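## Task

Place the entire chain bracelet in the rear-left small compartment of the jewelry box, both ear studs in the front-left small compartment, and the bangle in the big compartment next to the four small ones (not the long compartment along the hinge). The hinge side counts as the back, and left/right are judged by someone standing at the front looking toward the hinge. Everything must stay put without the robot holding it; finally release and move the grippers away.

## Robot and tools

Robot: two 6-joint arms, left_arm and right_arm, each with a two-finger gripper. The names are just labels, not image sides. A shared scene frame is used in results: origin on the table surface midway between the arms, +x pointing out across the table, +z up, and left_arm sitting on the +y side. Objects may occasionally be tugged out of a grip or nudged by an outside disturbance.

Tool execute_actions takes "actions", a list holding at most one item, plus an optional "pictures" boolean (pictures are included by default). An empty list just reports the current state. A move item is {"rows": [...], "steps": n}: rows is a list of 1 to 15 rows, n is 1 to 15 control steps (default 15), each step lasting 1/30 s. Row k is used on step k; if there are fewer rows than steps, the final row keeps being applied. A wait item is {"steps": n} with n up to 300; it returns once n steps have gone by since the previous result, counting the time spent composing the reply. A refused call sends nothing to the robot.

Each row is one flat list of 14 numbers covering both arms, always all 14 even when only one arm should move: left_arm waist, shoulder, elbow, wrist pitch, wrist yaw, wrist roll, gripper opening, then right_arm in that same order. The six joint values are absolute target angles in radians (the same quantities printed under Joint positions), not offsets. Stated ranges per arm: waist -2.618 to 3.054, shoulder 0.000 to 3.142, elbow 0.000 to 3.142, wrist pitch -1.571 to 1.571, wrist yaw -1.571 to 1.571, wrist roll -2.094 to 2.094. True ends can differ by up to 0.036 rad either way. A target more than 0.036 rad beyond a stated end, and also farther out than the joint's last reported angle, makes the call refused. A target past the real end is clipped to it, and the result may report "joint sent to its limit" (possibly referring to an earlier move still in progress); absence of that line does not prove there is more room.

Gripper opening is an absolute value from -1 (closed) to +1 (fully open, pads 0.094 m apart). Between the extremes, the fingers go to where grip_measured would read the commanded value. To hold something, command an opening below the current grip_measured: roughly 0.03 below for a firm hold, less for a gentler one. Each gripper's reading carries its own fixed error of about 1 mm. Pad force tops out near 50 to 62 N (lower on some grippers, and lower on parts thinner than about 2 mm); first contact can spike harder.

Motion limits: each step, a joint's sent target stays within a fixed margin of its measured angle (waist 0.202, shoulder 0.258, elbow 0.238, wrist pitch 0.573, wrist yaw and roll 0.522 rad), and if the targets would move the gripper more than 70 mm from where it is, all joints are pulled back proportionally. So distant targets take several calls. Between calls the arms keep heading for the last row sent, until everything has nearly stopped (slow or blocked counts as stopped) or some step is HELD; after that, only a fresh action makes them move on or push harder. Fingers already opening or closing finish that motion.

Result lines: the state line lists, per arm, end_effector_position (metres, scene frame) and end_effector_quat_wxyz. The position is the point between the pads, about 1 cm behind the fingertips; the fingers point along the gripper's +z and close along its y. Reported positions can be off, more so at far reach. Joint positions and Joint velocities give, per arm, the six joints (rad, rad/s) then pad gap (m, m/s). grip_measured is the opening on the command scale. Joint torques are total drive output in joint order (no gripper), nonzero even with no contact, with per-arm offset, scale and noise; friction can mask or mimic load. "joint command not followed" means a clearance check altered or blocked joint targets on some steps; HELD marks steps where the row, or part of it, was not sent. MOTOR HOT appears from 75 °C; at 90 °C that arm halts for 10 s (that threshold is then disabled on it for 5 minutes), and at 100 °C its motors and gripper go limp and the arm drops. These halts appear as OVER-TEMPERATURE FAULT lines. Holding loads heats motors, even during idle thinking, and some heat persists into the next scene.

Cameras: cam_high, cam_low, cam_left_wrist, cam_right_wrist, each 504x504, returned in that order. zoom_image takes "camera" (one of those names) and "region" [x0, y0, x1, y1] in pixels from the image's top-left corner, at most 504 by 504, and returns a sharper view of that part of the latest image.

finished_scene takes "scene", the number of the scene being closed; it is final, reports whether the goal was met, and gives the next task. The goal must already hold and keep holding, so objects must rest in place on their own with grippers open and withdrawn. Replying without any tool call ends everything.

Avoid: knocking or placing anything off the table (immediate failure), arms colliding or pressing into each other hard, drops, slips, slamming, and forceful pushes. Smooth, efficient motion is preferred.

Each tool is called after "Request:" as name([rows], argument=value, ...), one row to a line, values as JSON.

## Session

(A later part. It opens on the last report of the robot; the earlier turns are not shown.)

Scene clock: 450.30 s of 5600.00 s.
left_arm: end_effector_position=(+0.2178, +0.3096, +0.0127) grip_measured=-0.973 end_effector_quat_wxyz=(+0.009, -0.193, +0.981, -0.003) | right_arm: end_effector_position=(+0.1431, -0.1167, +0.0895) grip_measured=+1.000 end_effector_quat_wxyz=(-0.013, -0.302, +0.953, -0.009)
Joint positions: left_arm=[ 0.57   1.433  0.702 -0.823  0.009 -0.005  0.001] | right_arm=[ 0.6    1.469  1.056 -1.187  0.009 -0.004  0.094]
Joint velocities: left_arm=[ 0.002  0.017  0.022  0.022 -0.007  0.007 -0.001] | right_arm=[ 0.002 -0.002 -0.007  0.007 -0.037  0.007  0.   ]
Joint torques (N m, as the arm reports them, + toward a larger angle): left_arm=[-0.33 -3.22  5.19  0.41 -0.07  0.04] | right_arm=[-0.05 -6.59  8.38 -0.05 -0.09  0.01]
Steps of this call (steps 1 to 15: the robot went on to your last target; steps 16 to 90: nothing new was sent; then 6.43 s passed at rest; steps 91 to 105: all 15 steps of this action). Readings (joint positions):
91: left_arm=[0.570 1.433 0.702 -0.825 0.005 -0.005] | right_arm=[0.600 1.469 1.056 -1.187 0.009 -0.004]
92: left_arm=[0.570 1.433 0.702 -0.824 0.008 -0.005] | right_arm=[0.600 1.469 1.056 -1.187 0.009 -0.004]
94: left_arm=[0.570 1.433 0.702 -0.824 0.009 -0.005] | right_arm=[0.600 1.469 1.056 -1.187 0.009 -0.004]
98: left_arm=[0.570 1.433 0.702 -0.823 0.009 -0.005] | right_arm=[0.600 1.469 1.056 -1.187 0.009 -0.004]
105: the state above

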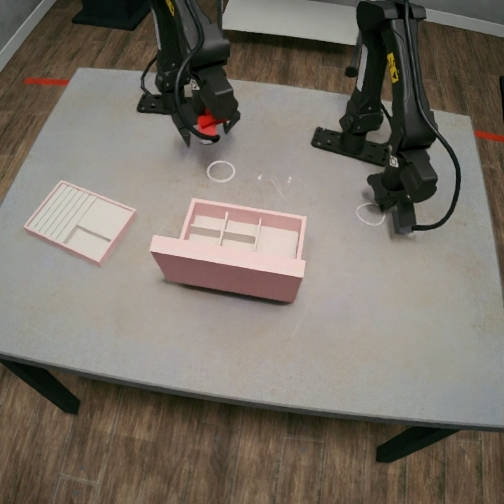

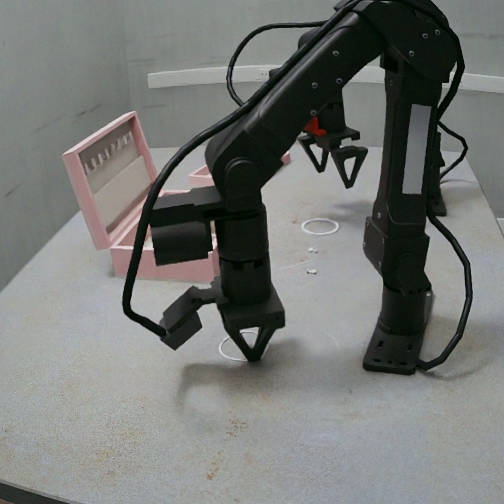

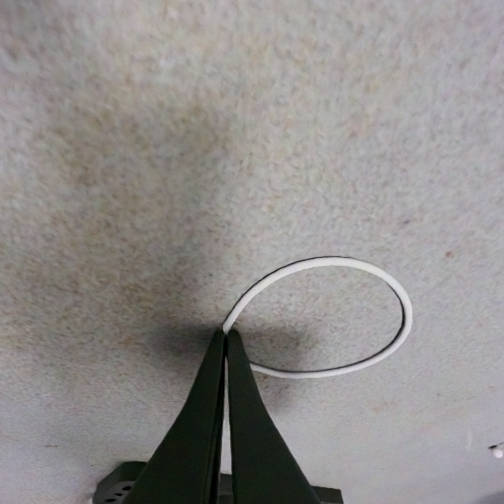

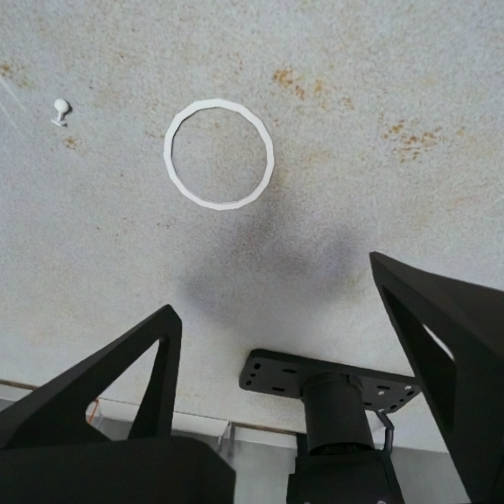

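Request:
execute_actions([
  {"rows": [[0.566,1.43,0.71,-0.83,0,0,-1, 0.6,1.457,1.087,-1.2,0,0,1],[0.566,1.43,0.71,-0.83,0,0,-1, 0.6,1.457,1.087,-1.2,0,0,1],[0.566,1.42,0.73,-0.86,0,0,-1, 0.6,1.457,1.087,-1.2,0,0,1],[0.566,1.42,0.73,-0.86,0,0,-1, 0.6,1.457,1.087,-1.2,0,0,1],[0.566,1.41,0.76,-0.90,0,0,-1, 0.6,1.457,1.087,-1.2,0,0,1],[0.566,1.41,0.76,-0.90,0,0,-1, 0.6,1.457,1.087,-1.2,0,0,1],[0.566,1.40,0.79,-0.95,0,0,-1, 0.6,1.457,1.087,-1.2,0,0,1],[0.566,1.40,0.79,-0.95,0,0,-1, 0.6,1.457,1.087,-1.2,0,0,1],[0.566,1.385,0.82,-1.0,0,0,-1, 0.6,1.457,1.087,-1.2,0,0,1],[0.566,1.385,0.82,-1.0,0,0,-1, 0.6,1.457,1.087,-1.2,0,0,1],[0.566,1.37,0.86,-1.05,0,0,-1, 0.6,1.457,1.087,-1.2,0,0,1]], "steps": 15},
])

Scene clock: 467.67 s of 5600.00 s.
left_arm: end_effector_position=(+0.2267, +0.3133, +0.0551) grip_measured=-0.987 end_effector_quat_wxyz=(+0.016, -0.193, +0.981, -0.001) | right_arm: end_effector_position=(+0.1431, -0.1167, +0.0895) grip_measured=+1.000 end_effector_quat_wxyz=(-0.013, -0.302, +0.953, -0.009)
Joint positions: left_arm=[ 0.57   1.385  0.844 -0.999  0.008 -0.005  0.001] | right_arm=[ 0.6    1.469  1.056 -1.187  0.009 -0.004  0.094]
Joint velocities: left_arm=[ 0.007 -0.1    0.139 -0.227 -0.037 -0.081 -0.001] | right_arm=[ 0.002  0.007  0.012 -0.051 -0.081 -0.022  0.   ]
Joint torques (N m, as the arm reports them, + toward a larger angle): left_arm=[-0.34 -4.32  6.69  0.14 -0.07  0.05] | right_arm=[-0.06 -6.59  8.39 -0.05 -0.09  0.01]
Steps of this call (steps 1 to 15: the robot went on to your last target; steps 16 to 90: nothing new was sent; then 13.87 s passed at rest; steps 91 to 105: all 15 steps of this action). Readings (joint positions):
91: left_arm=[0.570 1.433 0.702 -0.823 0.009 -0.005] | right_arm=[0.600 1.469 1.056 -1.187 0.009 -0.004]
92: left_arm=[0.570 1.433 0.702 -0.823 0.009 -0.005] | right_arm=[0.600 1.469 1.056 -1.187 0.009 -0.004]
94: left_arm=[0.570 1.433 0.705 -0.833 0.008 -0.005] | right_arm=[0.600 1.469 1.056 -1.187 0.009 -0.004]
98: left_arm=[0.570 1.430 0.744 -0.892 0.008 -0.005] | right_arm=[0.600 1.469 1.056 -1.187 0.009 -0.004]
105: the state above

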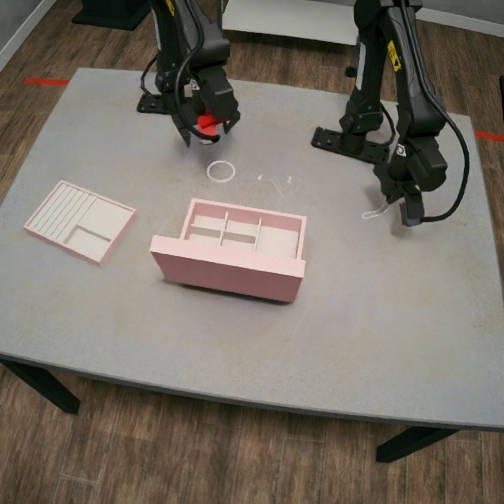

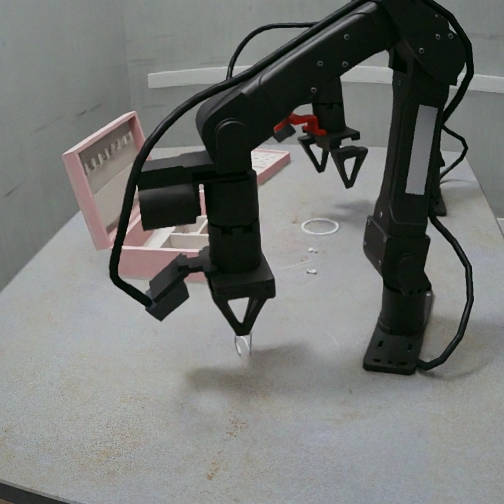

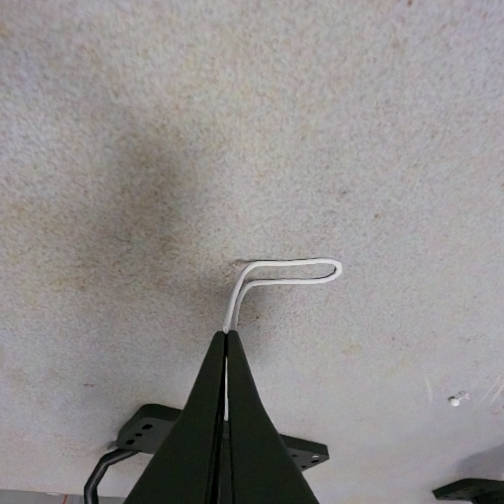

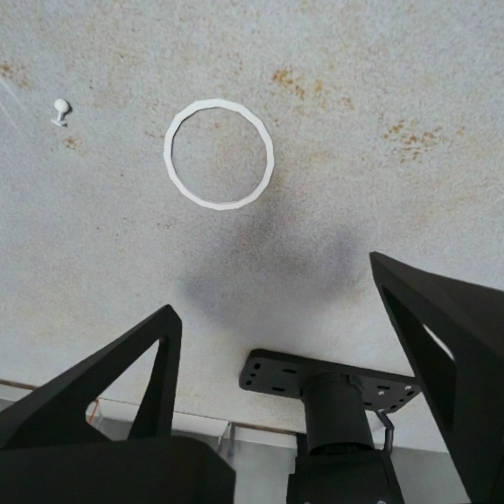

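Request:
execute_actions([
  {"rows": [[0.566,1.39,0.93,-1.07,0,0,-1, 0.5,1.4,1.0,-1.2,0,0,1],[0.566,1.40,1.0,-1.09,0,0,-1, 0.4,1.35,0.95,-1.2,0,0,1],[0.566,1.41,1.08,-1.10,0,0,-1, 0.25,1.3,0.9,-1.2,0,0,1],[0.566,1.42,1.16,-1.12,0,0,-1, 0.1,1.25,0.9,-1.2,0,0,1],[0.566,1.43,1.24,-1.13,0,0,-1, -0.1,1.2,0.9,-1.2,0,0,1],[0.566,1.44,1.32,-1.14,0,0,-1, -0.3,1.2,0.9,-1.2,0,0,1],[0.566,1.45,1.40,-1.15,0,0,-1, -0.5,1.2,0.9,-1.2,0,0,1],[0.566,1.455,1.44,-1.16,0,0,-1, -0.7,1.2,0.9,-1.2,0,0,1]], "steps": 15},
], pictures=false)

Request:
execute_actions([
  {"rows": [[0.5,1.455,1.44,-1.16,0,0,-1, -0.7,1.2,0.9,-1.2,0,0,1],[0.42,1.455,1.44,-1.16,0,0,-1, -0.7,1.2,0.9,-1.2,0,0,1],[0.34,1.455,1.44,-1.16,0,0,-1, -0.7,1.2,0.9,-1.2,0,0,1],[0.26,1.455,1.44,-1.16,0,0,-1, -0.7,1.2,0.9,-1.2,0,0,1],[0.18,1.455,1.44,-1.16,0,0,-1, -0.7,1.2,0.9,-1.2,0,0,1],[0.10,1.455,1.44,-1.16,0,0,-1, -0.7,1.2,0.9,-1.2,0,0,1],[0.02,1.455,1.44,-1.16,0,0,-1, -0.7,1.2,0.9,-1.2,0,0,1],[-0.06,1.455,1.44,-1.16,0,0,-1, -0.7,1.2,0.9,-1.2,0,0,1],[-0.14,1.455,1.44,-1.16,0,0,-1, -0.7,1.2,0.9,-1.2,0,0,1],[-0.2,1.455,1.44,-1.16,0,0,-1, -0.7,1.2,0.9,-1.2,0,0,1],[-0.25,1.455,1.44,-1.16,0,0,-1, -0.7,1.2,0.9,-1.2,0,0,1],[-0.3,1.455,1.44,-1.16,0,0,-1, -0.7,1.2,0.9,-1.2,0,0,1]], "steps": 15},
])

Scene clock: 520.20 s of 5600.00 s.
left_arm: end_effector_position=(+0.3385, +0.3586, +0.2169) grip_measured=-0.987 end_effector_quat_wxyz=(+0.220, -0.188, +0.957, +0.038) | right_arm: end_effector_position=(+0.1354, -0.3224, +0.1034) grip_measured=+1.000 end_effector_quat_wxyz=(+0.040, +0.188, +0.981, -0.006)
Joint positions: left_arm=[ 0.57   1.446  1.447 -1.121  0.008 -0.005  0.001] | right_arm=[-0.39   1.209  0.911 -1.193 -0.003 -0.003  0.094]
Joint velocities: left_arm=[ 0.002  0.1   -0.002 -0.344 -0.007  0.007  0.001] | right_arm=[-2.078  0.002 -0.007 -0.022 -0.051 -0.007  0.   ]
Joint torques (N m, as the arm reports them, + toward a larger angle): left_arm=[-0.33 -4.73  6.45  1.04 -0.06  0.05] | right_arm=[-0.32 -3.87  5.44  0.21  0.03  0.  ]
Steps of this call (steps 1 to 30: the robot went on to your last target; steps 31 to 170: nothing new was sent; then 46.37 s passed at rest; steps 171 to 185: all 15 steps of this action). Readings (joint positions):
171: left_arm=[0.570 1.384 0.854 -1.053 0.008 -0.005] | right_arm=[0.590 1.463 1.051 -1.184 0.003 -0.004]
172: left_arm=[0.570 1.390 0.877 -1.073 0.008 -0.005] | right_arm=[0.556 1.446 1.032 -1.177 -0.006 -0.005]
174: left_arm=[0.570 1.413 0.978 -1.115 0.008 -0.005] | right_arm=[0.424 1.373 0.964 -1.168 -0.009 -0.005]
178: left_arm=[0.570 1.450 1.270 -1.132 0.008 -0.005] | right_arm=[0.120 1.225 0.911 -1.193 -0.003 -0.003]
185: the state above

Scene clock: 520.70 s of 5600.00 s.
left_arm: end_effector_position=(+0.3195, +0.0722, +0.2098) grip_measured=-0.987 end_effector_quat_wxyz=(+0.197, +0.237, +0.950, -0.056) | right_arm: end_effector_position=(+0.1038, -0.3761, +0.1034) grip_measured=+1.000 end_effector_quat_wxyz=(+0.037, +0.338, +0.940, -0.016)
Joint positions: left_arm=[-0.303  1.461  1.447 -1.143  0.014 -0.001  0.001] | right_arm=[-0.699  1.209  0.911 -1.193  0.005 -0.     0.094]
Joint velocities: left_arm=[-0.808  0.002 -0.007 -0.066  0.227 -0.022  0.   ] | right_arm=[ 0.012  0.012 -0.017 -0.022  0.022 -0.037  0.   ]
Joint torques (N m, as the arm reports them, + toward a larger angle): left_arm=[ 4.77 -5.54  6.28  0.82 -0.47 -0.02] | right_arm=[-0.14 -3.83  5.38  0.22 -0.05 -0.02]
Steps of this call (steps 1 to 15: all 15 steps of this action). Readings (joint positions):
1: left_arm=[0.563 1.449 1.447 -1.130 0.003 -0.005] | right_arm=[-0.463 1.209 0.911 -1.193 -0.003 -0.002]
2: left_arm=[0.541 1.451 1.447 -1.137 -0.006 -0.005] | right_arm=[-0.536 1.209 0.911 -1.193 -0.003 -0.002]
4: left_arm=[0.437 1.454 1.447 -1.143 -0.019 -0.005] | right_arm=[-0.656 1.209 0.911 -1.193 0.002 -0.001]
8: left_arm=[0.151 1.460 1.447 -1.143 -0.012 -0.005] | right_arm=[-0.699 1.209 0.911 -1.193 0.005 -0.000]
15: the state above

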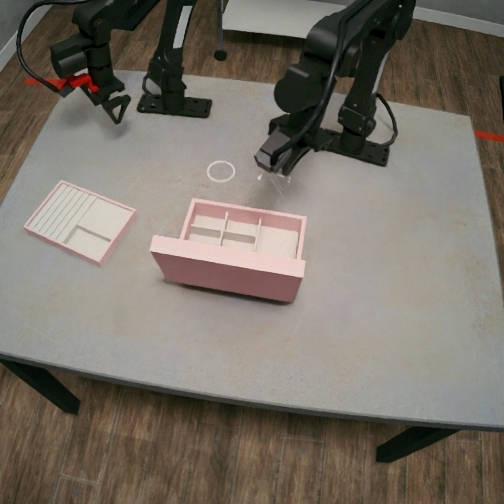

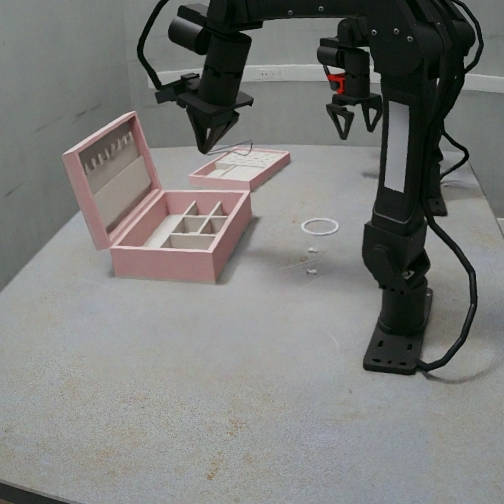

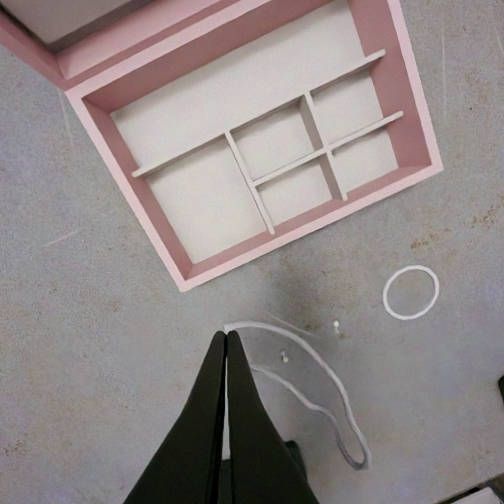

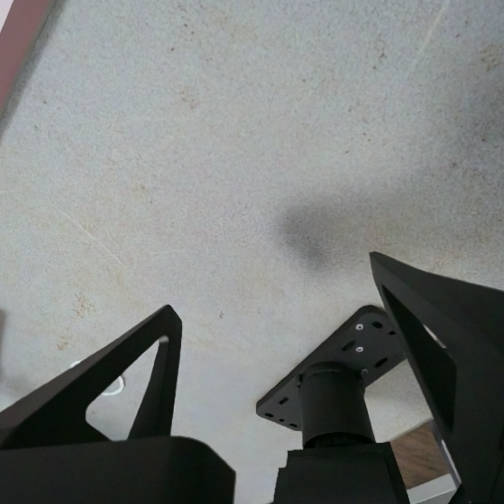

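Request:
execute_actions([
  {"steps": 20},
])

Scene clock: 524.57 s of 5600.00 s.
left_arm: end_effector_position=(+0.3165, +0.0738, +0.2084) grip_measured=-0.987 end_effector_quat_wxyz=(+0.191, +0.239, +0.951, -0.052) | right_arm: end_effector_position=(+0.1038, -0.3761, +0.1034) grip_measured=+1.000 end_effector_quat_wxyz=(+0.037, +0.338, +0.940, -0.016)
Joint positions: left_arm=[-0.306  1.461  1.447 -1.158  0.008 -0.     0.001] | right_arm=[-0.699  1.209  0.911 -1.193  0.005 -0.     0.094]
Joint velocities: left_arm=[ 0.002 -0.002  0.007  0.007 -0.037  0.007 -0.   ] | right_arm=[-0.017  0.002  0.022  0.022 -0.022  0.022  0.   ]
Joint torques (N m, as the arm reports them, + toward a larger angle): left_arm=[ 0.51 -5.55  6.32  0.89 -0.06  0.  ] | right_arm=[-0.15 -3.83  5.37  0.22 -0.05 -0.02]
Steps of this call (steps 1 to 30: the robot went on to your last target; steps 31 to 116: nothing new was sent). Readings (joint positions):
1: left_arm=[-0.321 1.461 1.447 -1.145 0.019 -0.000] | right_arm=[-0.699 1.209 0.911 -1.193 0.005 -0.000]
2: left_arm=[-0.324 1.461 1.447 -1.148 0.021 -0.000] | right_arm=[-0.699 1.209 0.911 -1.193 0.005 -0.000]
4: left_arm=[-0.316 1.461 1.447 -1.152 0.017 -0.000] | right_arm=[-0.699 1.209 0.911 -1.193 0.005 -0.000]
8: left_arm=[-0.306 1.461 1.447 -1.156 0.010 -0.000] | right_arm=[-0.699 1.209 0.911 -1.193 0.005 -0.000]
116: the state above
All arms were judged still, so your last target was given up. Only a new action makes them travel on or press farther. Fingers that are still opening or closing keep moving.

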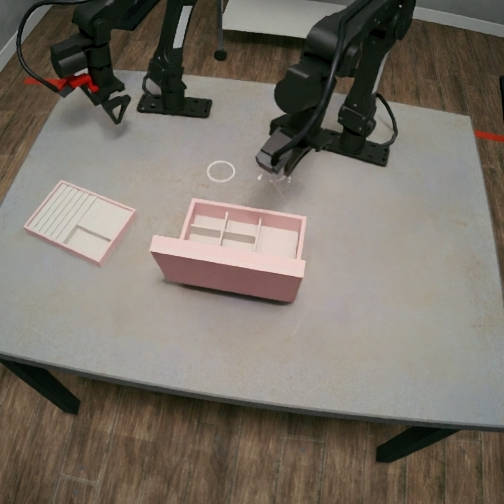

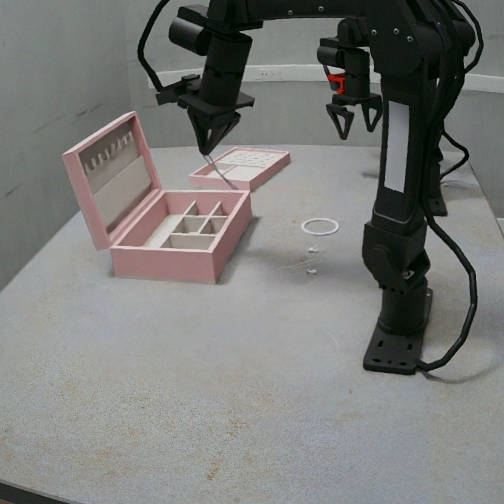

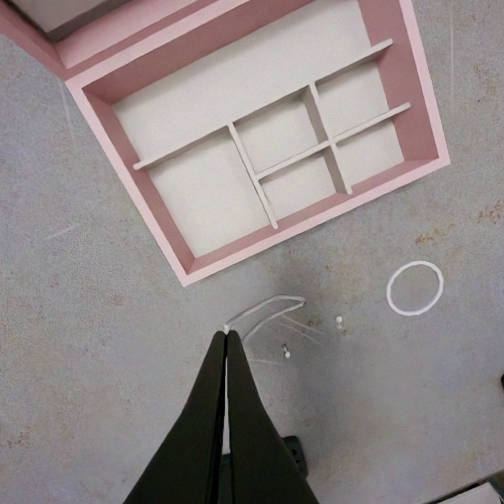

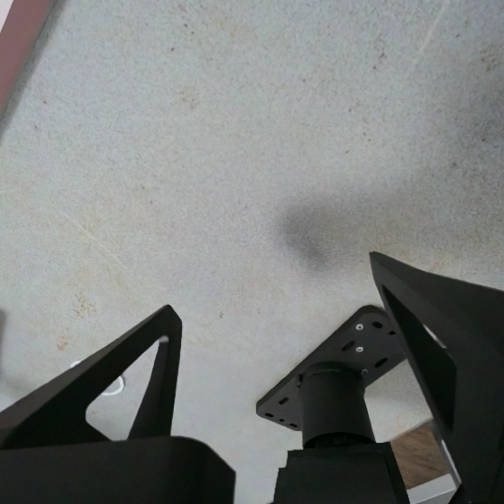

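Request:
execute_actions([
  {"rows": [[-0.31,1.47,1.455,-1.16,0,0.05,-1, -0.7,1.2,0.9,-1.2,0,0,1],[-0.313,1.485,1.47,-1.162,0,0.1,-1, -0.7,1.2,0.9,-1.2,0,0,1],[-0.316,1.50,1.485,-1.164,0,0.15,-1, -0.7,1.2,0.9,-1.2,0,0,1],[-0.32,1.515,1.50,-1.166,0,0.2,-1, -0.7,1.2,0.9,-1.2,0,0,1],[-0.323,1.53,1.515,-1.168,0,0.25,-1, -0.7,1.2,0.9,-1.2,0,0,1],[-0.326,1.545,1.53,-1.17,0,0.3,-1, -0.7,1.2,0.9,-1.2,0,0,1],[-0.33,1.56,1.545,-1.172,0,0.35,-1, -0.7,1.2,0.9,-1.2,0,0,1],[-0.333,1.575,1.56,-1.174,0,0.4,-1, -0.7,1.2,0.9,-1.2,0,0,1],[-0.336,1.59,1.575,-1.176,0,0.45,-1, -0.7,1.2,0.9,-1.2,0,0,1],[-0.34,1.605,1.59,-1.178,0,0.5,-1, -0.7,1.2,0.9,-1.2,0,0,1],[-0.343,1.62,1.605,-1.18,0,0.55,-1, -0.7,1.2,0.9,-1.2,0,0,1],[-0.346,1.635,1.62,-1.182,0,0.6,-1, -0.7,1.2,0.9,-1.2,0,0,1],[-0.35,1.65,1.635,-1.184,0,0.65,-1, -0.7,1.2,0.9,-1.2,0,0,1],[-0.353,1.665,1.65,-1.186,0,0.7,-1, -0.7,1.2,0.9,-1.2,0,0,1],[-0.356,1.68,1.665,-1.188,0,0.75,-1, -0.7,1.2,0.9,-1.2,0,0,1]], "steps": 15},
], pictures=false)

Request:
execute_actions([
  {"rows": [[-0.36,1.70,1.68,-1.19,0,0.8,-1, -0.7,1.2,0.9,-1.2,0,0,1],[-0.363,1.72,1.695,-1.193,0,0.85,-1, -0.7,1.2,0.9,-1.2,0,0,1],[-0.367,1.74,1.71,-1.196,0,0.9,-1, -0.7,1.2,0.9,-1.2,0,0,1],[-0.37,1.76,1.725,-1.199,0,0.95,-1, -0.7,1.2,0.9,-1.2,0,0,1],[-0.374,1.78,1.74,-1.202,0,1.0,-1, -0.7,1.2,0.9,-1.2,0,0,1],[-0.378,1.80,1.755,-1.205,0,1.0,-1, -0.7,1.2,0.9,-1.2,0,0,1],[-0.382,1.82,1.77,-1.208,0,1.0,-1, -0.7,1.2,0.9,-1.2,0,0,1],[-0.386,1.84,1.785,-1.211,0,1.0,-1, -0.7,1.2,0.9,-1.2,0,0,1],[-0.39,1.855,1.80,-1.214,0,1.0,-1, -0.7,1.2,0.9,-1.2,0,0,1],[-0.393,1.87,1.81,-1.217,0,1.0,-1, -0.7,1.2,0.9,-1.2,0,0,1],[-0.393,1.88,1.82,-1.22,0,1.0,-1, -0.7,1.2,0.9,-1.2,0,0,1],[-0.393,1.89,1.825,-1.22,0,1.0,-1, -0.7,1.2,0.9,-1.2,0,0,1]], "steps": 15},
])

Scene clock: 585.07 s of 5600.00 s.
left_arm: end_effector_position=(+0.3470, +0.0432, +0.2000) grip_measured=-0.988 end_effector_quat_wxyz=(+0.177, +0.501, +0.847, -0.001) | right_arm: end_effector_position=(+0.1038, -0.3761, +0.1034) grip_measured=+1.000 end_effector_quat_wxyz=(+0.037, +0.338, +0.940, -0.016)
Joint positions: left_arm=[-0.342  1.651  1.615 -1.179  0.004  0.539  0.001] | right_arm=[-0.699  1.209  0.911 -1.193  0.005 -0.     0.094]
Joint velocities: left_arm=[-0.09   0.403  0.452 -0.037 -0.007  1.385  0.   ] | right_arm=[-0.002 -0.012  0.002  0.037  0.007  0.037  0.   ]
Joint torques (N m, as the arm reports them, + toward a larger angle): left_arm=[-0.7  -6.51  8.68  0.83  0.01  0.02] | right_arm=[-0.15 -3.83  5.37  0.23 -0.05 -0.03]
Steps of this call (steps 1 to 1800: nothing new was sent; steps 1801 to 1815: all 15 steps of this action). Readings (joint positions):
1801: left_arm=[-0.306 1.461 1.447 -1.158 0.008 0.006] | right_arm=[-0.699 1.209 0.911 -1.193 0.005 -0.000]
1802: left_arm=[-0.306 1.463 1.447 -1.159 0.008 0.021] | right_arm=[-0.699 1.209 0.911 -1.193 0.005 -0.000]
1804: left_arm=[-0.307 1.477 1.457 -1.167 0.007 0.070] | right_arm=[-0.699 1.209 0.911 -1.193 0.005 -0.000]
1808: left_arm=[-0.317 1.541 1.511 -1.172 0.005 0.217] | right_arm=[-0.699 1.209 0.911 -1.193 0.005 -0.000]
1815: the state above

Scene clock: 585.57 s of 5600.00 s.
left_arm: end_effector_position=(+0.3764, +0.0046, +0.1645) grip_measured=-0.988 end_effector_quat_wxyz=(+0.132, +0.692, +0.709, +0.027) | right_arm: end_effector_position=(+0.1038, -0.3761, +0.1034) grip_measured=+1.000 end_effector_quat_wxyz=(+0.037, +0.338, +0.940, -0.016)
Joint positions: left_arm=[-0.388  1.895  1.795 -1.201  0.     0.973  0.001] | right_arm=[-0.699  1.209  0.911 -1.193  0.005 -0.     0.094]
Joint velocities: left_arm=[-0.002  0.071 -0.007  0.007 -0.007  0.154  0.   ] | right_arm=[-0.002 -0.002 -0.017 -0.037 -0.022 -0.066  0.   ]
Joint torques (N m, as the arm reports them, + toward a larger angle): left_arm=[-0.42 -9.75  9.12  0.59 -0.01  0.04] | right_arm=[-0.14 -3.83  5.38  0.23 -0.05 -0.03]
Steps of this call (steps 1 to 15: all 15 steps of this action). Readings (joint positions):
1: left_arm=[-0.345 1.666 1.630 -1.180 0.003 0.588] | right_arm=[-0.699 1.209 0.911 -1.193 0.005 -0.000]
2: left_arm=[-0.349 1.681 1.646 -1.182 0.003 0.637] | right_arm=[-0.699 1.209 0.911 -1.193 0.005 -0.000]
4: left_arm=[-0.355 1.716 1.679 -1.185 0.002 0.735] | right_arm=[-0.699 1.209 0.911 -1.193 0.005 -0.000]
8: left_arm=[-0.370 1.796 1.739 -1.192 0.001 0.889] | right_arm=[-0.699 1.209 0.911 -1.193 0.005 -0.000]
15: the state above

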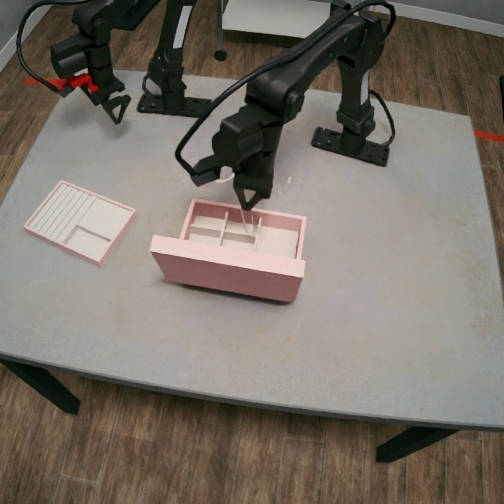

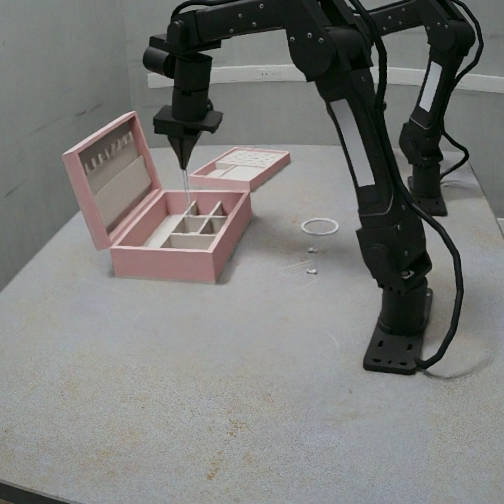

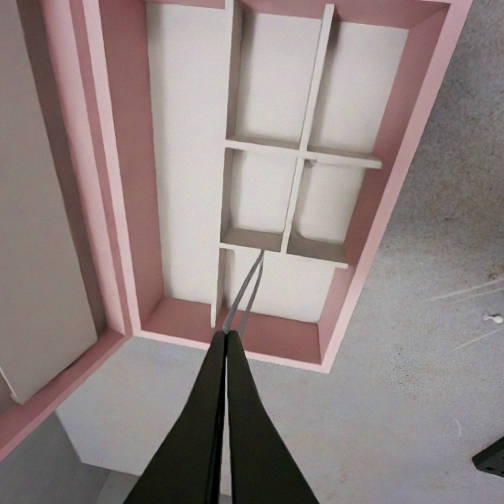

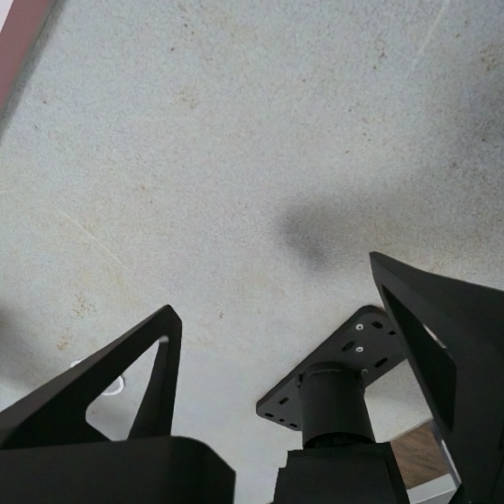

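Request:
zoom_image(camera="cam_left_wrist", region=[150, 100, 400, 350])

Request:
zoom_image(camera="cam_low", region=[100, 130, 280, 290])

Region (150, 100, 400, 350) of cam_left_wrist's 504x504 image, scaled by 2.016, with more detail than that image has.

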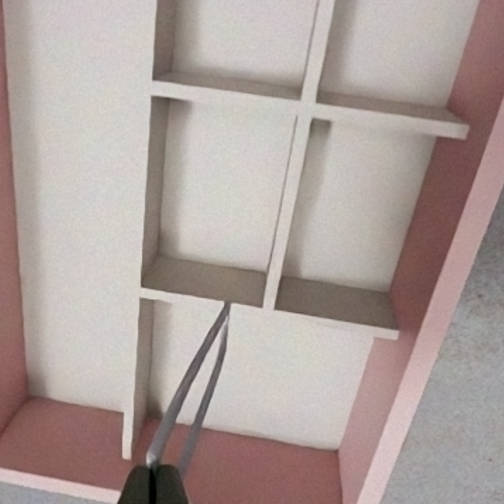

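Region (100, 130, 280, 290) of cam_low's 504x504 image, scaled by 2.800, with more detail than that image has.

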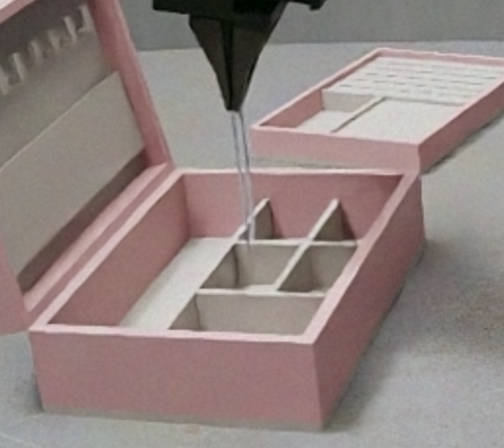

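Request:
execute_actions([
  {"rows": [[-0.388,1.90,1.835,-1.222,0,1.0,-1, -0.7,1.2,0.9,-1.2,0,0,1],[-0.386,1.91,1.845,-1.225,0,1.0,-1, -0.7,1.2,0.9,-1.2,0,0,1],[-0.384,1.92,1.855,-1.228,0,1.0,-1, -0.7,1.2,0.9,-1.2,0,0,1],[-0.382,1.93,1.865,-1.23,0,1.0,-1, -0.7,1.2,0.9,-1.2,0,0,1],[-0.38,1.94,1.875,-1.232,0,1.0,-1, -0.7,1.2,0.9,-1.2,0,0,1],[-0.378,1.95,1.885,-1.235,0,1.0,-1, -0.7,1.2,0.9,-1.2,0,0,1],[-0.376,1.96,1.895,-1.238,0,1.0,-1, -0.7,1.2,0.9,-1.2,0,0,1],[-0.374,1.97,1.905,-1.24,0,1.0,-1, -0.7,1.2,0.9,-1.2,0,0,1],[-0.372,1.98,1.915,-1.24,0,1.0,-1, -0.7,1.2,0.9,-1.2,0,0,1],[-0.372,1.985,1.92,-1.23,0,1.0,-1, -0.7,1.2,0.9,-1.2,0,0,1],[-0.372,1.987,1.90,-1.21,0,1.0,-1, -0.7,1.2,0.9,-1.2,0,0,1],[-0.372,1.989,1.87,-1.19,0,1.0,-1, -0.7,1.2,0.9,-1.2,0,0,1],[-0.372,1.99,1.84,-1.165,0,1.0,-1, -0.7,1.2,0.9,-1.2,0,0,1],[-0.372,1.99,1.81,-1.14,0,1.0,-1, -0.7,1.2,0.9,-1.2,0,0,1],[-0.372,1.99,1.785,-1.12,0,1.0,-1, -0.7,1.2,0.9,-1.2,0,0,1]], "steps": 15},
], pictures=false)

Request:
execute_actions([
  {"steps": 20},
])

Scene clock: 646.07 s of 5600.00 s.
left_arm: end_effector_position=(+0.3942, -0.0018, +0.1464) grip_measured=-0.988 end_effector_quat_wxyz=(+0.124, +0.698, +0.705, +0.028) | right_arm: end_effector_position=(+0.1038, -0.3761, +0.1034) grip_measured=+1.000 end_effector_quat_wxyz=(+0.037, +0.338, +0.940, -0.016)
Joint positions: left_arm=[-0.379  1.979  1.841 -1.178 -0.002  0.996  0.001] | right_arm=[-0.699  1.209  0.911 -1.193  0.005 -0.     0.094]
Joint velocities: left_arm=[ 0.012  0.007 -0.647  0.403 -0.037 -0.066 -0.   ] | right_arm=[ 0.012 -0.012 -0.007  0.037  0.051  0.007  0.   ]
Joint torques (N m, as the arm reports them, + toward a larger angle): left_arm=[ 0.68 -8.77  5.36  0.59  0.01  0.04] | right_arm=[-0.14 -3.84  5.39  0.22 -0.05 -0.03]
Steps of this call (steps 1 to 30: the robot went on to your last target; steps 31 to 1800: nothing new was sent; steps 1801 to 1815: all 15 steps of this action). Readings (joint positions):
1801: left_arm=[-0.388 1.897 1.803 -1.213 -0.002 0.996] | right_arm=[-0.699 1.209 0.911 -1.193 0.005 -0.000]
1802: left_arm=[-0.388 1.899 1.807 -1.216 -0.002 0.996] | right_arm=[-0.699 1.209 0.911 -1.193 0.005 -0.000]
1804: left_arm=[-0.388 1.907 1.824 -1.222 -0.002 0.996] | right_arm=[-0.699 1.209 0.911 -1.193 0.005 -0.000]
1808: left_arm=[-0.387 1.940 1.868 -1.225 -0.002 0.996] | right_arm=[-0.699 1.209 0.911 -1.193 0.005 -0.000]
1815: the state above

Scene clock: 646.73 s of 5600.00 s.
left_arm: end_effector_position=(+0.3934, -0.0010, +0.1233) grip_measured=-0.988 end_effector_quat_wxyz=(+0.110, +0.699, +0.706, +0.026) | right_arm: end_effector_position=(+0.1038, -0.3761, +0.1034) grip_measured=+1.000 end_effector_quat_wxyz=(+0.037, +0.338, +0.940, -0.016)
Joint positions: left_arm=[-0.379  1.999  1.785 -1.131 -0.003  0.996  0.001] | right_arm=[-0.699  1.209  0.911 -1.193  0.005 -0.     0.094]
Joint velocities: left_arm=[ 0.002  0.007 -0.007  0.037 -0.037  0.022 -0.001] | right_arm=[-0.002 -0.027 -0.012 -0.066 -0.007  0.066  0.   ]
Joint torques (N m, as the arm reports them, + toward a larger angle): left_arm=[  0.58 -10.55   6.81   0.72   0.03   0.04] | right_arm=[-0.15 -3.83  5.37  0.23 -0.05 -0.02]
Steps of this call (steps 1 to 20: the robot went on to your last target). Readings (joint positions):
1: left_arm=[-0.379 1.980 1.822 -1.167 -0.002 0.996] | right_arm=[-0.699 1.209 0.911 -1.193 0.005 -0.000]
2: left_arm=[-0.379 1.983 1.806 -1.161 -0.002 0.996] | right_arm=[-0.699 1.209 0.911 -1.193 0.005 -0.000]
4: left_arm=[-0.379 1.993 1.790 -1.156 -0.002 0.996] | right_arm=[-0.699 1.209 0.911 -1.193 0.005 -0.000]
8: left_arm=[-0.379 1.999 1.785 -1.144 -0.003 0.996] | right_arm=[-0.699 1.209 0.911 -1.193 0.005 -0.000]
20: the state above

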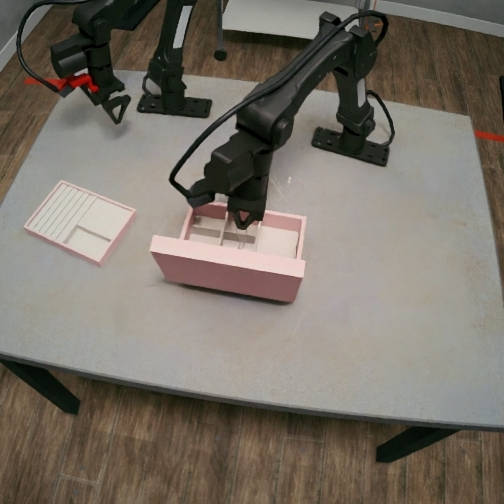

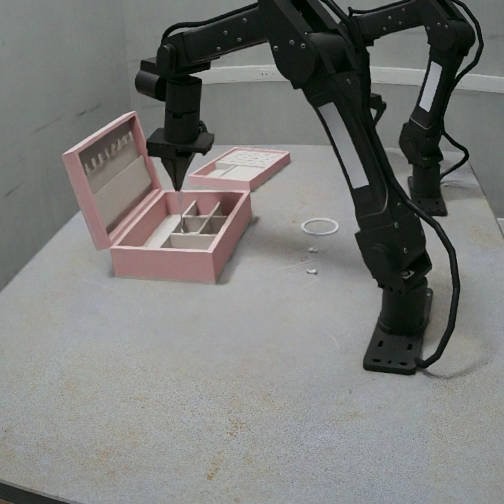

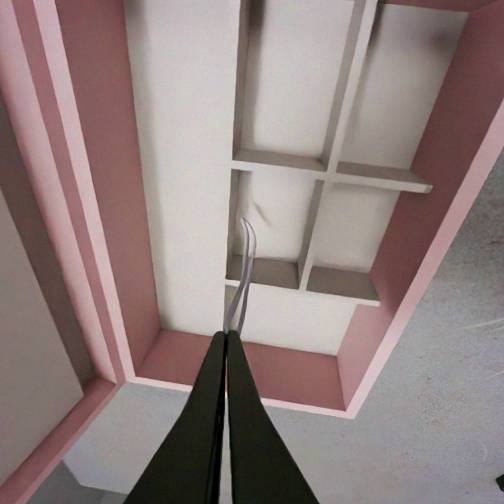

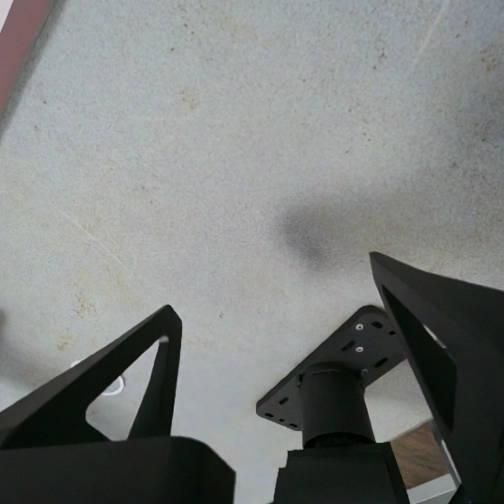

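Request:
zoom_image(camera="cam_left_wrist", region=[170, 140, 390, 350])

Request:
zoom_image(camera="cam_low", region=[120, 150, 260, 270])

Region (170, 140, 390, 350) of cam_left_wrist's 504x504 image, scaled by 2.291, with more detail than that image has; it fills the top 481 rows of this view, and the rest is white.

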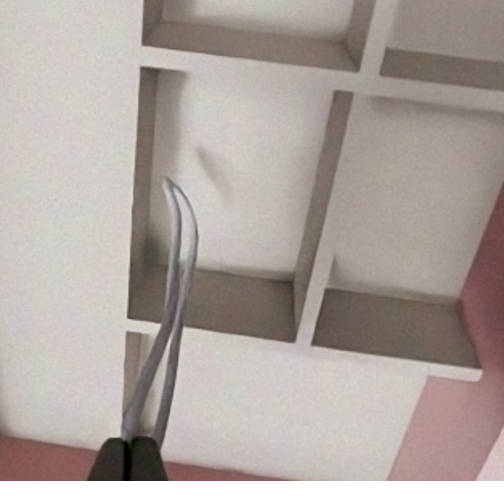

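Region (120, 150, 260, 270) of cam_low's 504x504 image, scaled by 3.600, with more detail than that image has; it fills the top 432 rows of this view, and the rest is white.

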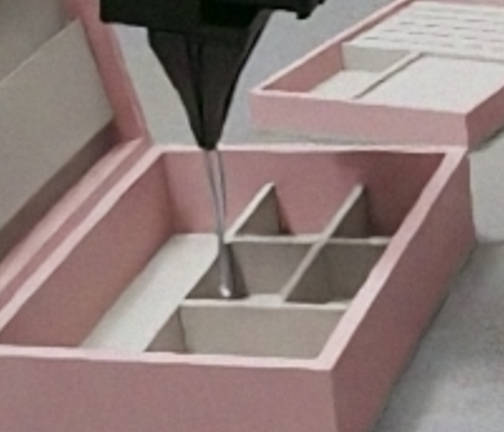

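Request:
execute_actions([
  {"rows": [[-0.372,1.99,1.775,-1.11,0,1.0,-1, -0.7,1.2,0.9,-1.2,0,0,1],[-0.372,1.99,1.765,-1.10,0,1.0,-1, -0.7,1.2,0.9,-1.2,0,0,1],[-0.372,1.99,1.755,-1.09,0,1.0,-1, -0.7,1.2,0.9,-1.2,0,0,1],[-0.372,1.99,1.745,-1.08,0,1.0,-1, -0.7,1.2,0.9,-1.2,0,0,1],[-0.372,1.99,1.735,-1.07,0,1.0,-1, -0.7,1.2,0.9,-1.2,0,0,1],[-0.372,1.99,1.725,-1.06,0,1.0,-1, -0.7,1.2,0.9,-1.2,0,0,1],[-0.372,1.99,1.715,-1.05,0,1.0,-1, -0.7,1.2,0.9,-1.2,0,0,1],[-0.372,1.99,1.705,-1.04,0,1.0,-1, -0.7,1.2,0.9,-1.2,0,0,1],[-0.372,1.99,1.695,-1.03,0,1.0,-1, -0.7,1.2,0.9,-1.2,0,0,1],[-0.372,1.99,1.685,-1.02,0,1.0,-1, -0.7,1.2,0.9,-1.2,0,0,1],[-0.372,1.99,1.675,-1.01,0,1.0,-1, -0.7,1.2,0.9,-1.2,0,0,1],[-0.372,1.99,1.665,-1.0,0,1.0,-1, -0.7,1.2,0.9,-1.2,0,0,1]], "steps": 15},
])

Request:
zoom_image(camera="cam_left_wrist", region=[150, 120, 400, 350])

Scene clock: 678.33 s of 5600.00 s.
left_arm: end_effector_position=(+0.3893, +0.0016, +0.0938) grip_measured=-0.988 end_effector_quat_wxyz=(+0.102, +0.699, +0.707, +0.024) | right_arm: end_effector_position=(+0.1038, -0.3761, +0.1034) grip_measured=+1.000 end_effector_quat_wxyz=(+0.037, +0.338, +0.940, -0.016)
Joint positions: left_arm=[-0.379  1.999  1.671 -1.034 -0.003  0.996  0.001] | right_arm=[-0.699  1.209  0.911 -1.193  0.005 -0.     0.094]
Joint velocities: left_arm=[-0.007  0.007 -0.071  0.095  0.037  0.022  0.   ] | right_arm=[ 0.002  0.012 -0.007  0.007 -0.037 -0.037  0.   ]
Joint torques (N m, as the arm reports them, + toward a larger angle): left_arm=[  0.56 -10.49   6.56   0.77   0.03   0.03] | right_arm=[-0.14 -3.83  5.38  0.22 -0.05 -0.02]
Steps of this call (steps 1 to 15: the robot went on to your last target; steps 16 to 933: nothing new was sent; steps 934 to 948: all 15 steps of this action). Readings (joint positions):
934: left_arm=[-0.379 1.999 1.785 -1.129 -0.003 0.996] | right_arm=[-0.699 1.209 0.911 -1.193 0.005 -0.000]
935: left_arm=[-0.379 1.999 1.783 -1.126 -0.003 0.996] | right_arm=[-0.699 1.209 0.911 -1.193 0.005 -0.000]
937: left_arm=[-0.379 1.999 1.774 -1.113 -0.003 0.996] | right_arm=[-0.699 1.209 0.911 -1.193 0.005 -0.000]
941: left_arm=[-0.379 1.999 1.732 -1.082 -0.003 0.996] | right_arm=[-0.699 1.209 0.911 -1.193 0.005 -0.000]
948: the state above

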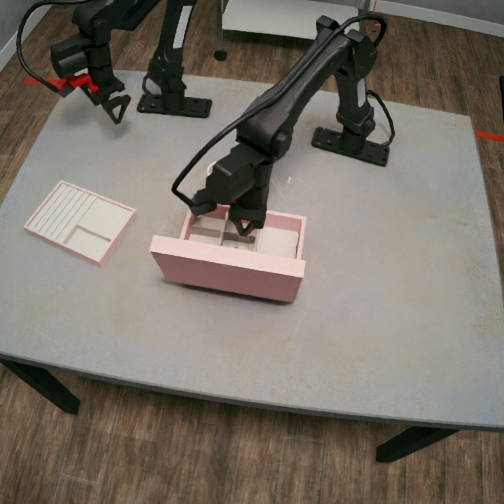

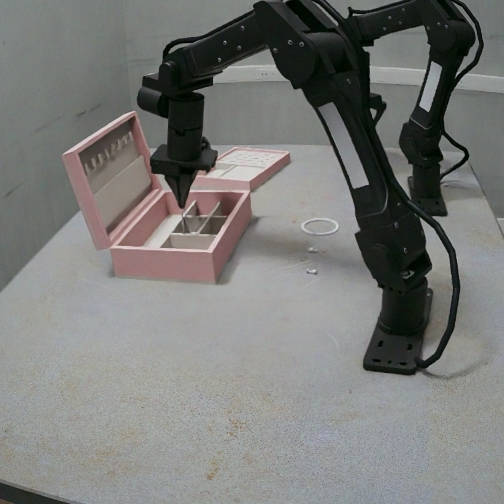

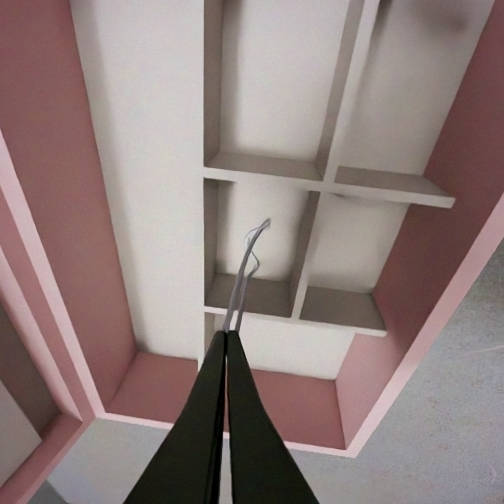

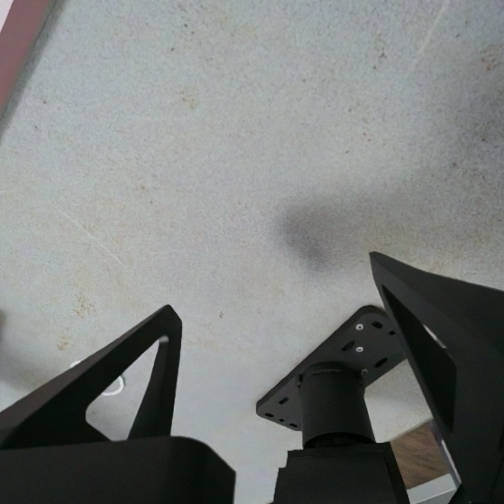

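Region (150, 120, 400, 350) of cam_left_wrist's 504x504 image, scaled by 2.016, with more detail than that image has; it fills the top 464 rows of this view, and the rest is white.

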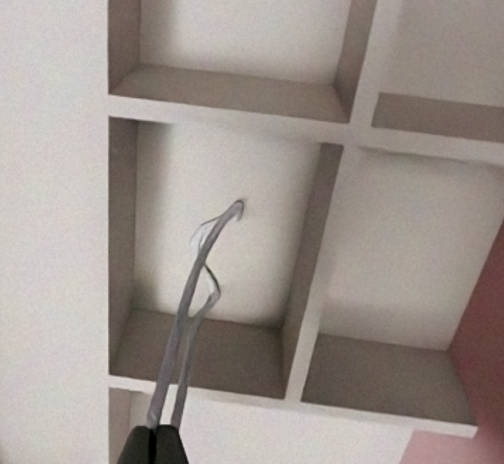

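Request:
execute_actions([
  {"rows": [[-0.372,2.0,1.655,-0.99,0,1.0,-1, -0.7,1.2,0.9,-1.2,0,0,1],[-0.372,2.003,1.645,-0.98,0,1.0,-1, -0.7,1.2,0.9,-1.2,0,0,1],[-0.372,2.005,1.635,-0.97,0,1.0,-1, -0.7,1.2,0.9,-1.2,0,0,1],[-0.372,2.007,1.625,-0.96,0,1.0,-1, -0.7,1.2,0.9,-1.2,0,0,1],[-0.372,2.009,1.615,-0.95,0,1.0,-1, -0.7,1.2,0.9,-1.2,0,0,1],[-0.372,2.011,1.605,-0.94,0,1.0,-1, -0.7,1.2,0.9,-1.2,0,0,1],[-0.372,2.013,1.595,-0.93,0,1.0,-1, -0.7,1.2,0.9,-1.2,0,0,1],[-0.372,2.014,1.585,-0.92,0,1.0,-1, -0.7,1.2,0.9,-1.2,0,0,1],[-0.372,2.015,1.575,-0.91,0,1.0,-1, -0.7,1.2,0.9,-1.2,0,0,1],[-0.372,2.015,1.57,-0.90,0,1.0,-1, -0.7,1.2,0.9,-1.2,0,0,1]], "steps": 15},
])

Request:
zoom_image(camera="cam_left_wrist", region=[130, 150, 380, 400])

Scene clock: 694.23 s of 5600.00 s.
left_arm: end_effector_position=(+0.3876, +0.0027, +0.0626) grip_measured=-0.988 end_effector_quat_wxyz=(+0.098, +0.700, +0.707, +0.023) | right_arm: end_effector_position=(+0.1038, -0.3761, +0.1034) grip_measured=+1.000 end_effector_quat_wxyz=(+0.037, +0.338, +0.940, -0.016)
Joint positions: left_arm=[-0.379  2.017  1.574 -0.927 -0.003  0.996  0.001] | right_arm=[-0.699  1.209  0.911 -1.193  0.005 -0.     0.094]
Joint velocities: left_arm=[ 0.002  0.002  0.002  0.051  0.051  0.022 -0.   ] | right_arm=[ 0.002  0.007  0.002 -0.051 -0.081  0.007  0.   ]
Joint torques (N m, as the arm reports them, + toward a larger angle): left_arm=[  0.55 -10.     6.31   0.72   0.03   0.04] | right_arm=[-0.14 -3.83  5.38  0.23 -0.05 -0.03]
Steps of this call (steps 1 to 30: the robot went on to your last target; steps 31 to 390: nothing new was sent; then 2.40 s passed at rest; steps 391 to 405: all 15 steps of this action). Readings (joint positions):
391: left_arm=[-0.379 1.999 1.670 -1.010 -0.003 0.996] | right_arm=[-0.699 1.209 0.911 -1.193 0.005 -0.000]
392: left_arm=[-0.379 1.999 1.667 -1.005 -0.003 0.996] | right_arm=[-0.699 1.209 0.911 -1.193 0.005 -0.000]
394: left_arm=[-0.379 1.999 1.656 -0.991 -0.003 0.996] | right_arm=[-0.699 1.209 0.911 -1.193 0.005 -0.000]
398: left_arm=[-0.379 2.001 1.613 -0.962 -0.003 0.996] | right_arm=[-0.699 1.209 0.911 -1.193 0.005 -0.000]
405: the state above

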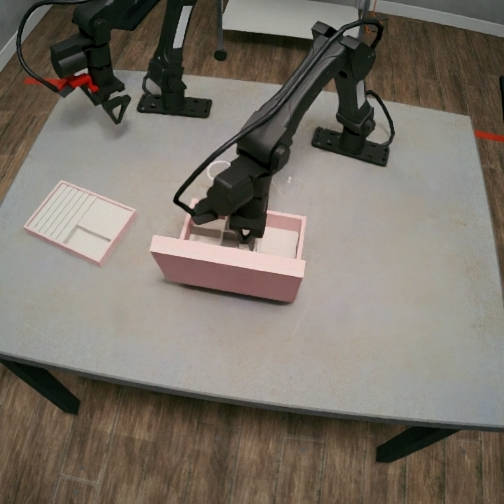

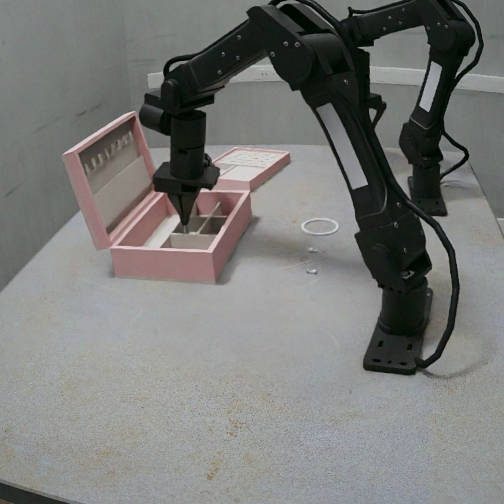

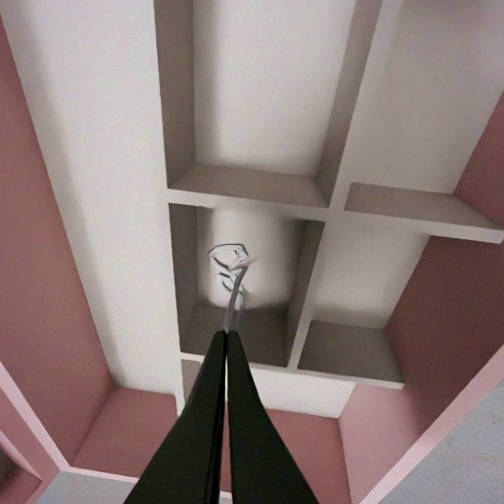

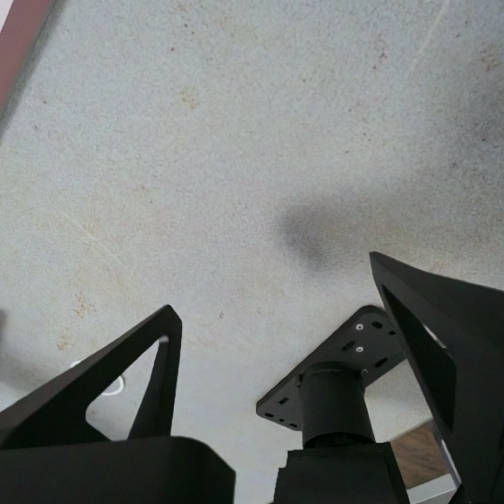

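Region (130, 150, 380, 400) of cam_left_wrist's 504x504 image, scaled by 2.016, with more detail than that image has.

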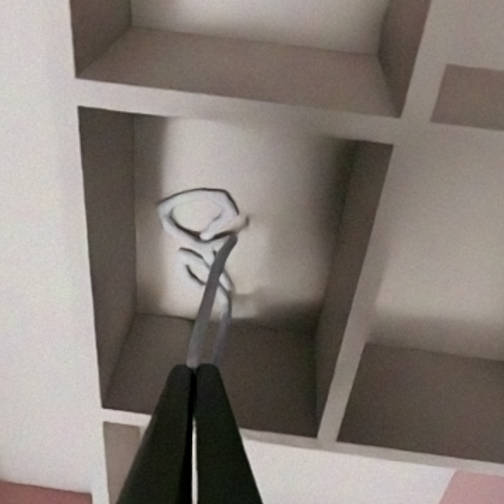

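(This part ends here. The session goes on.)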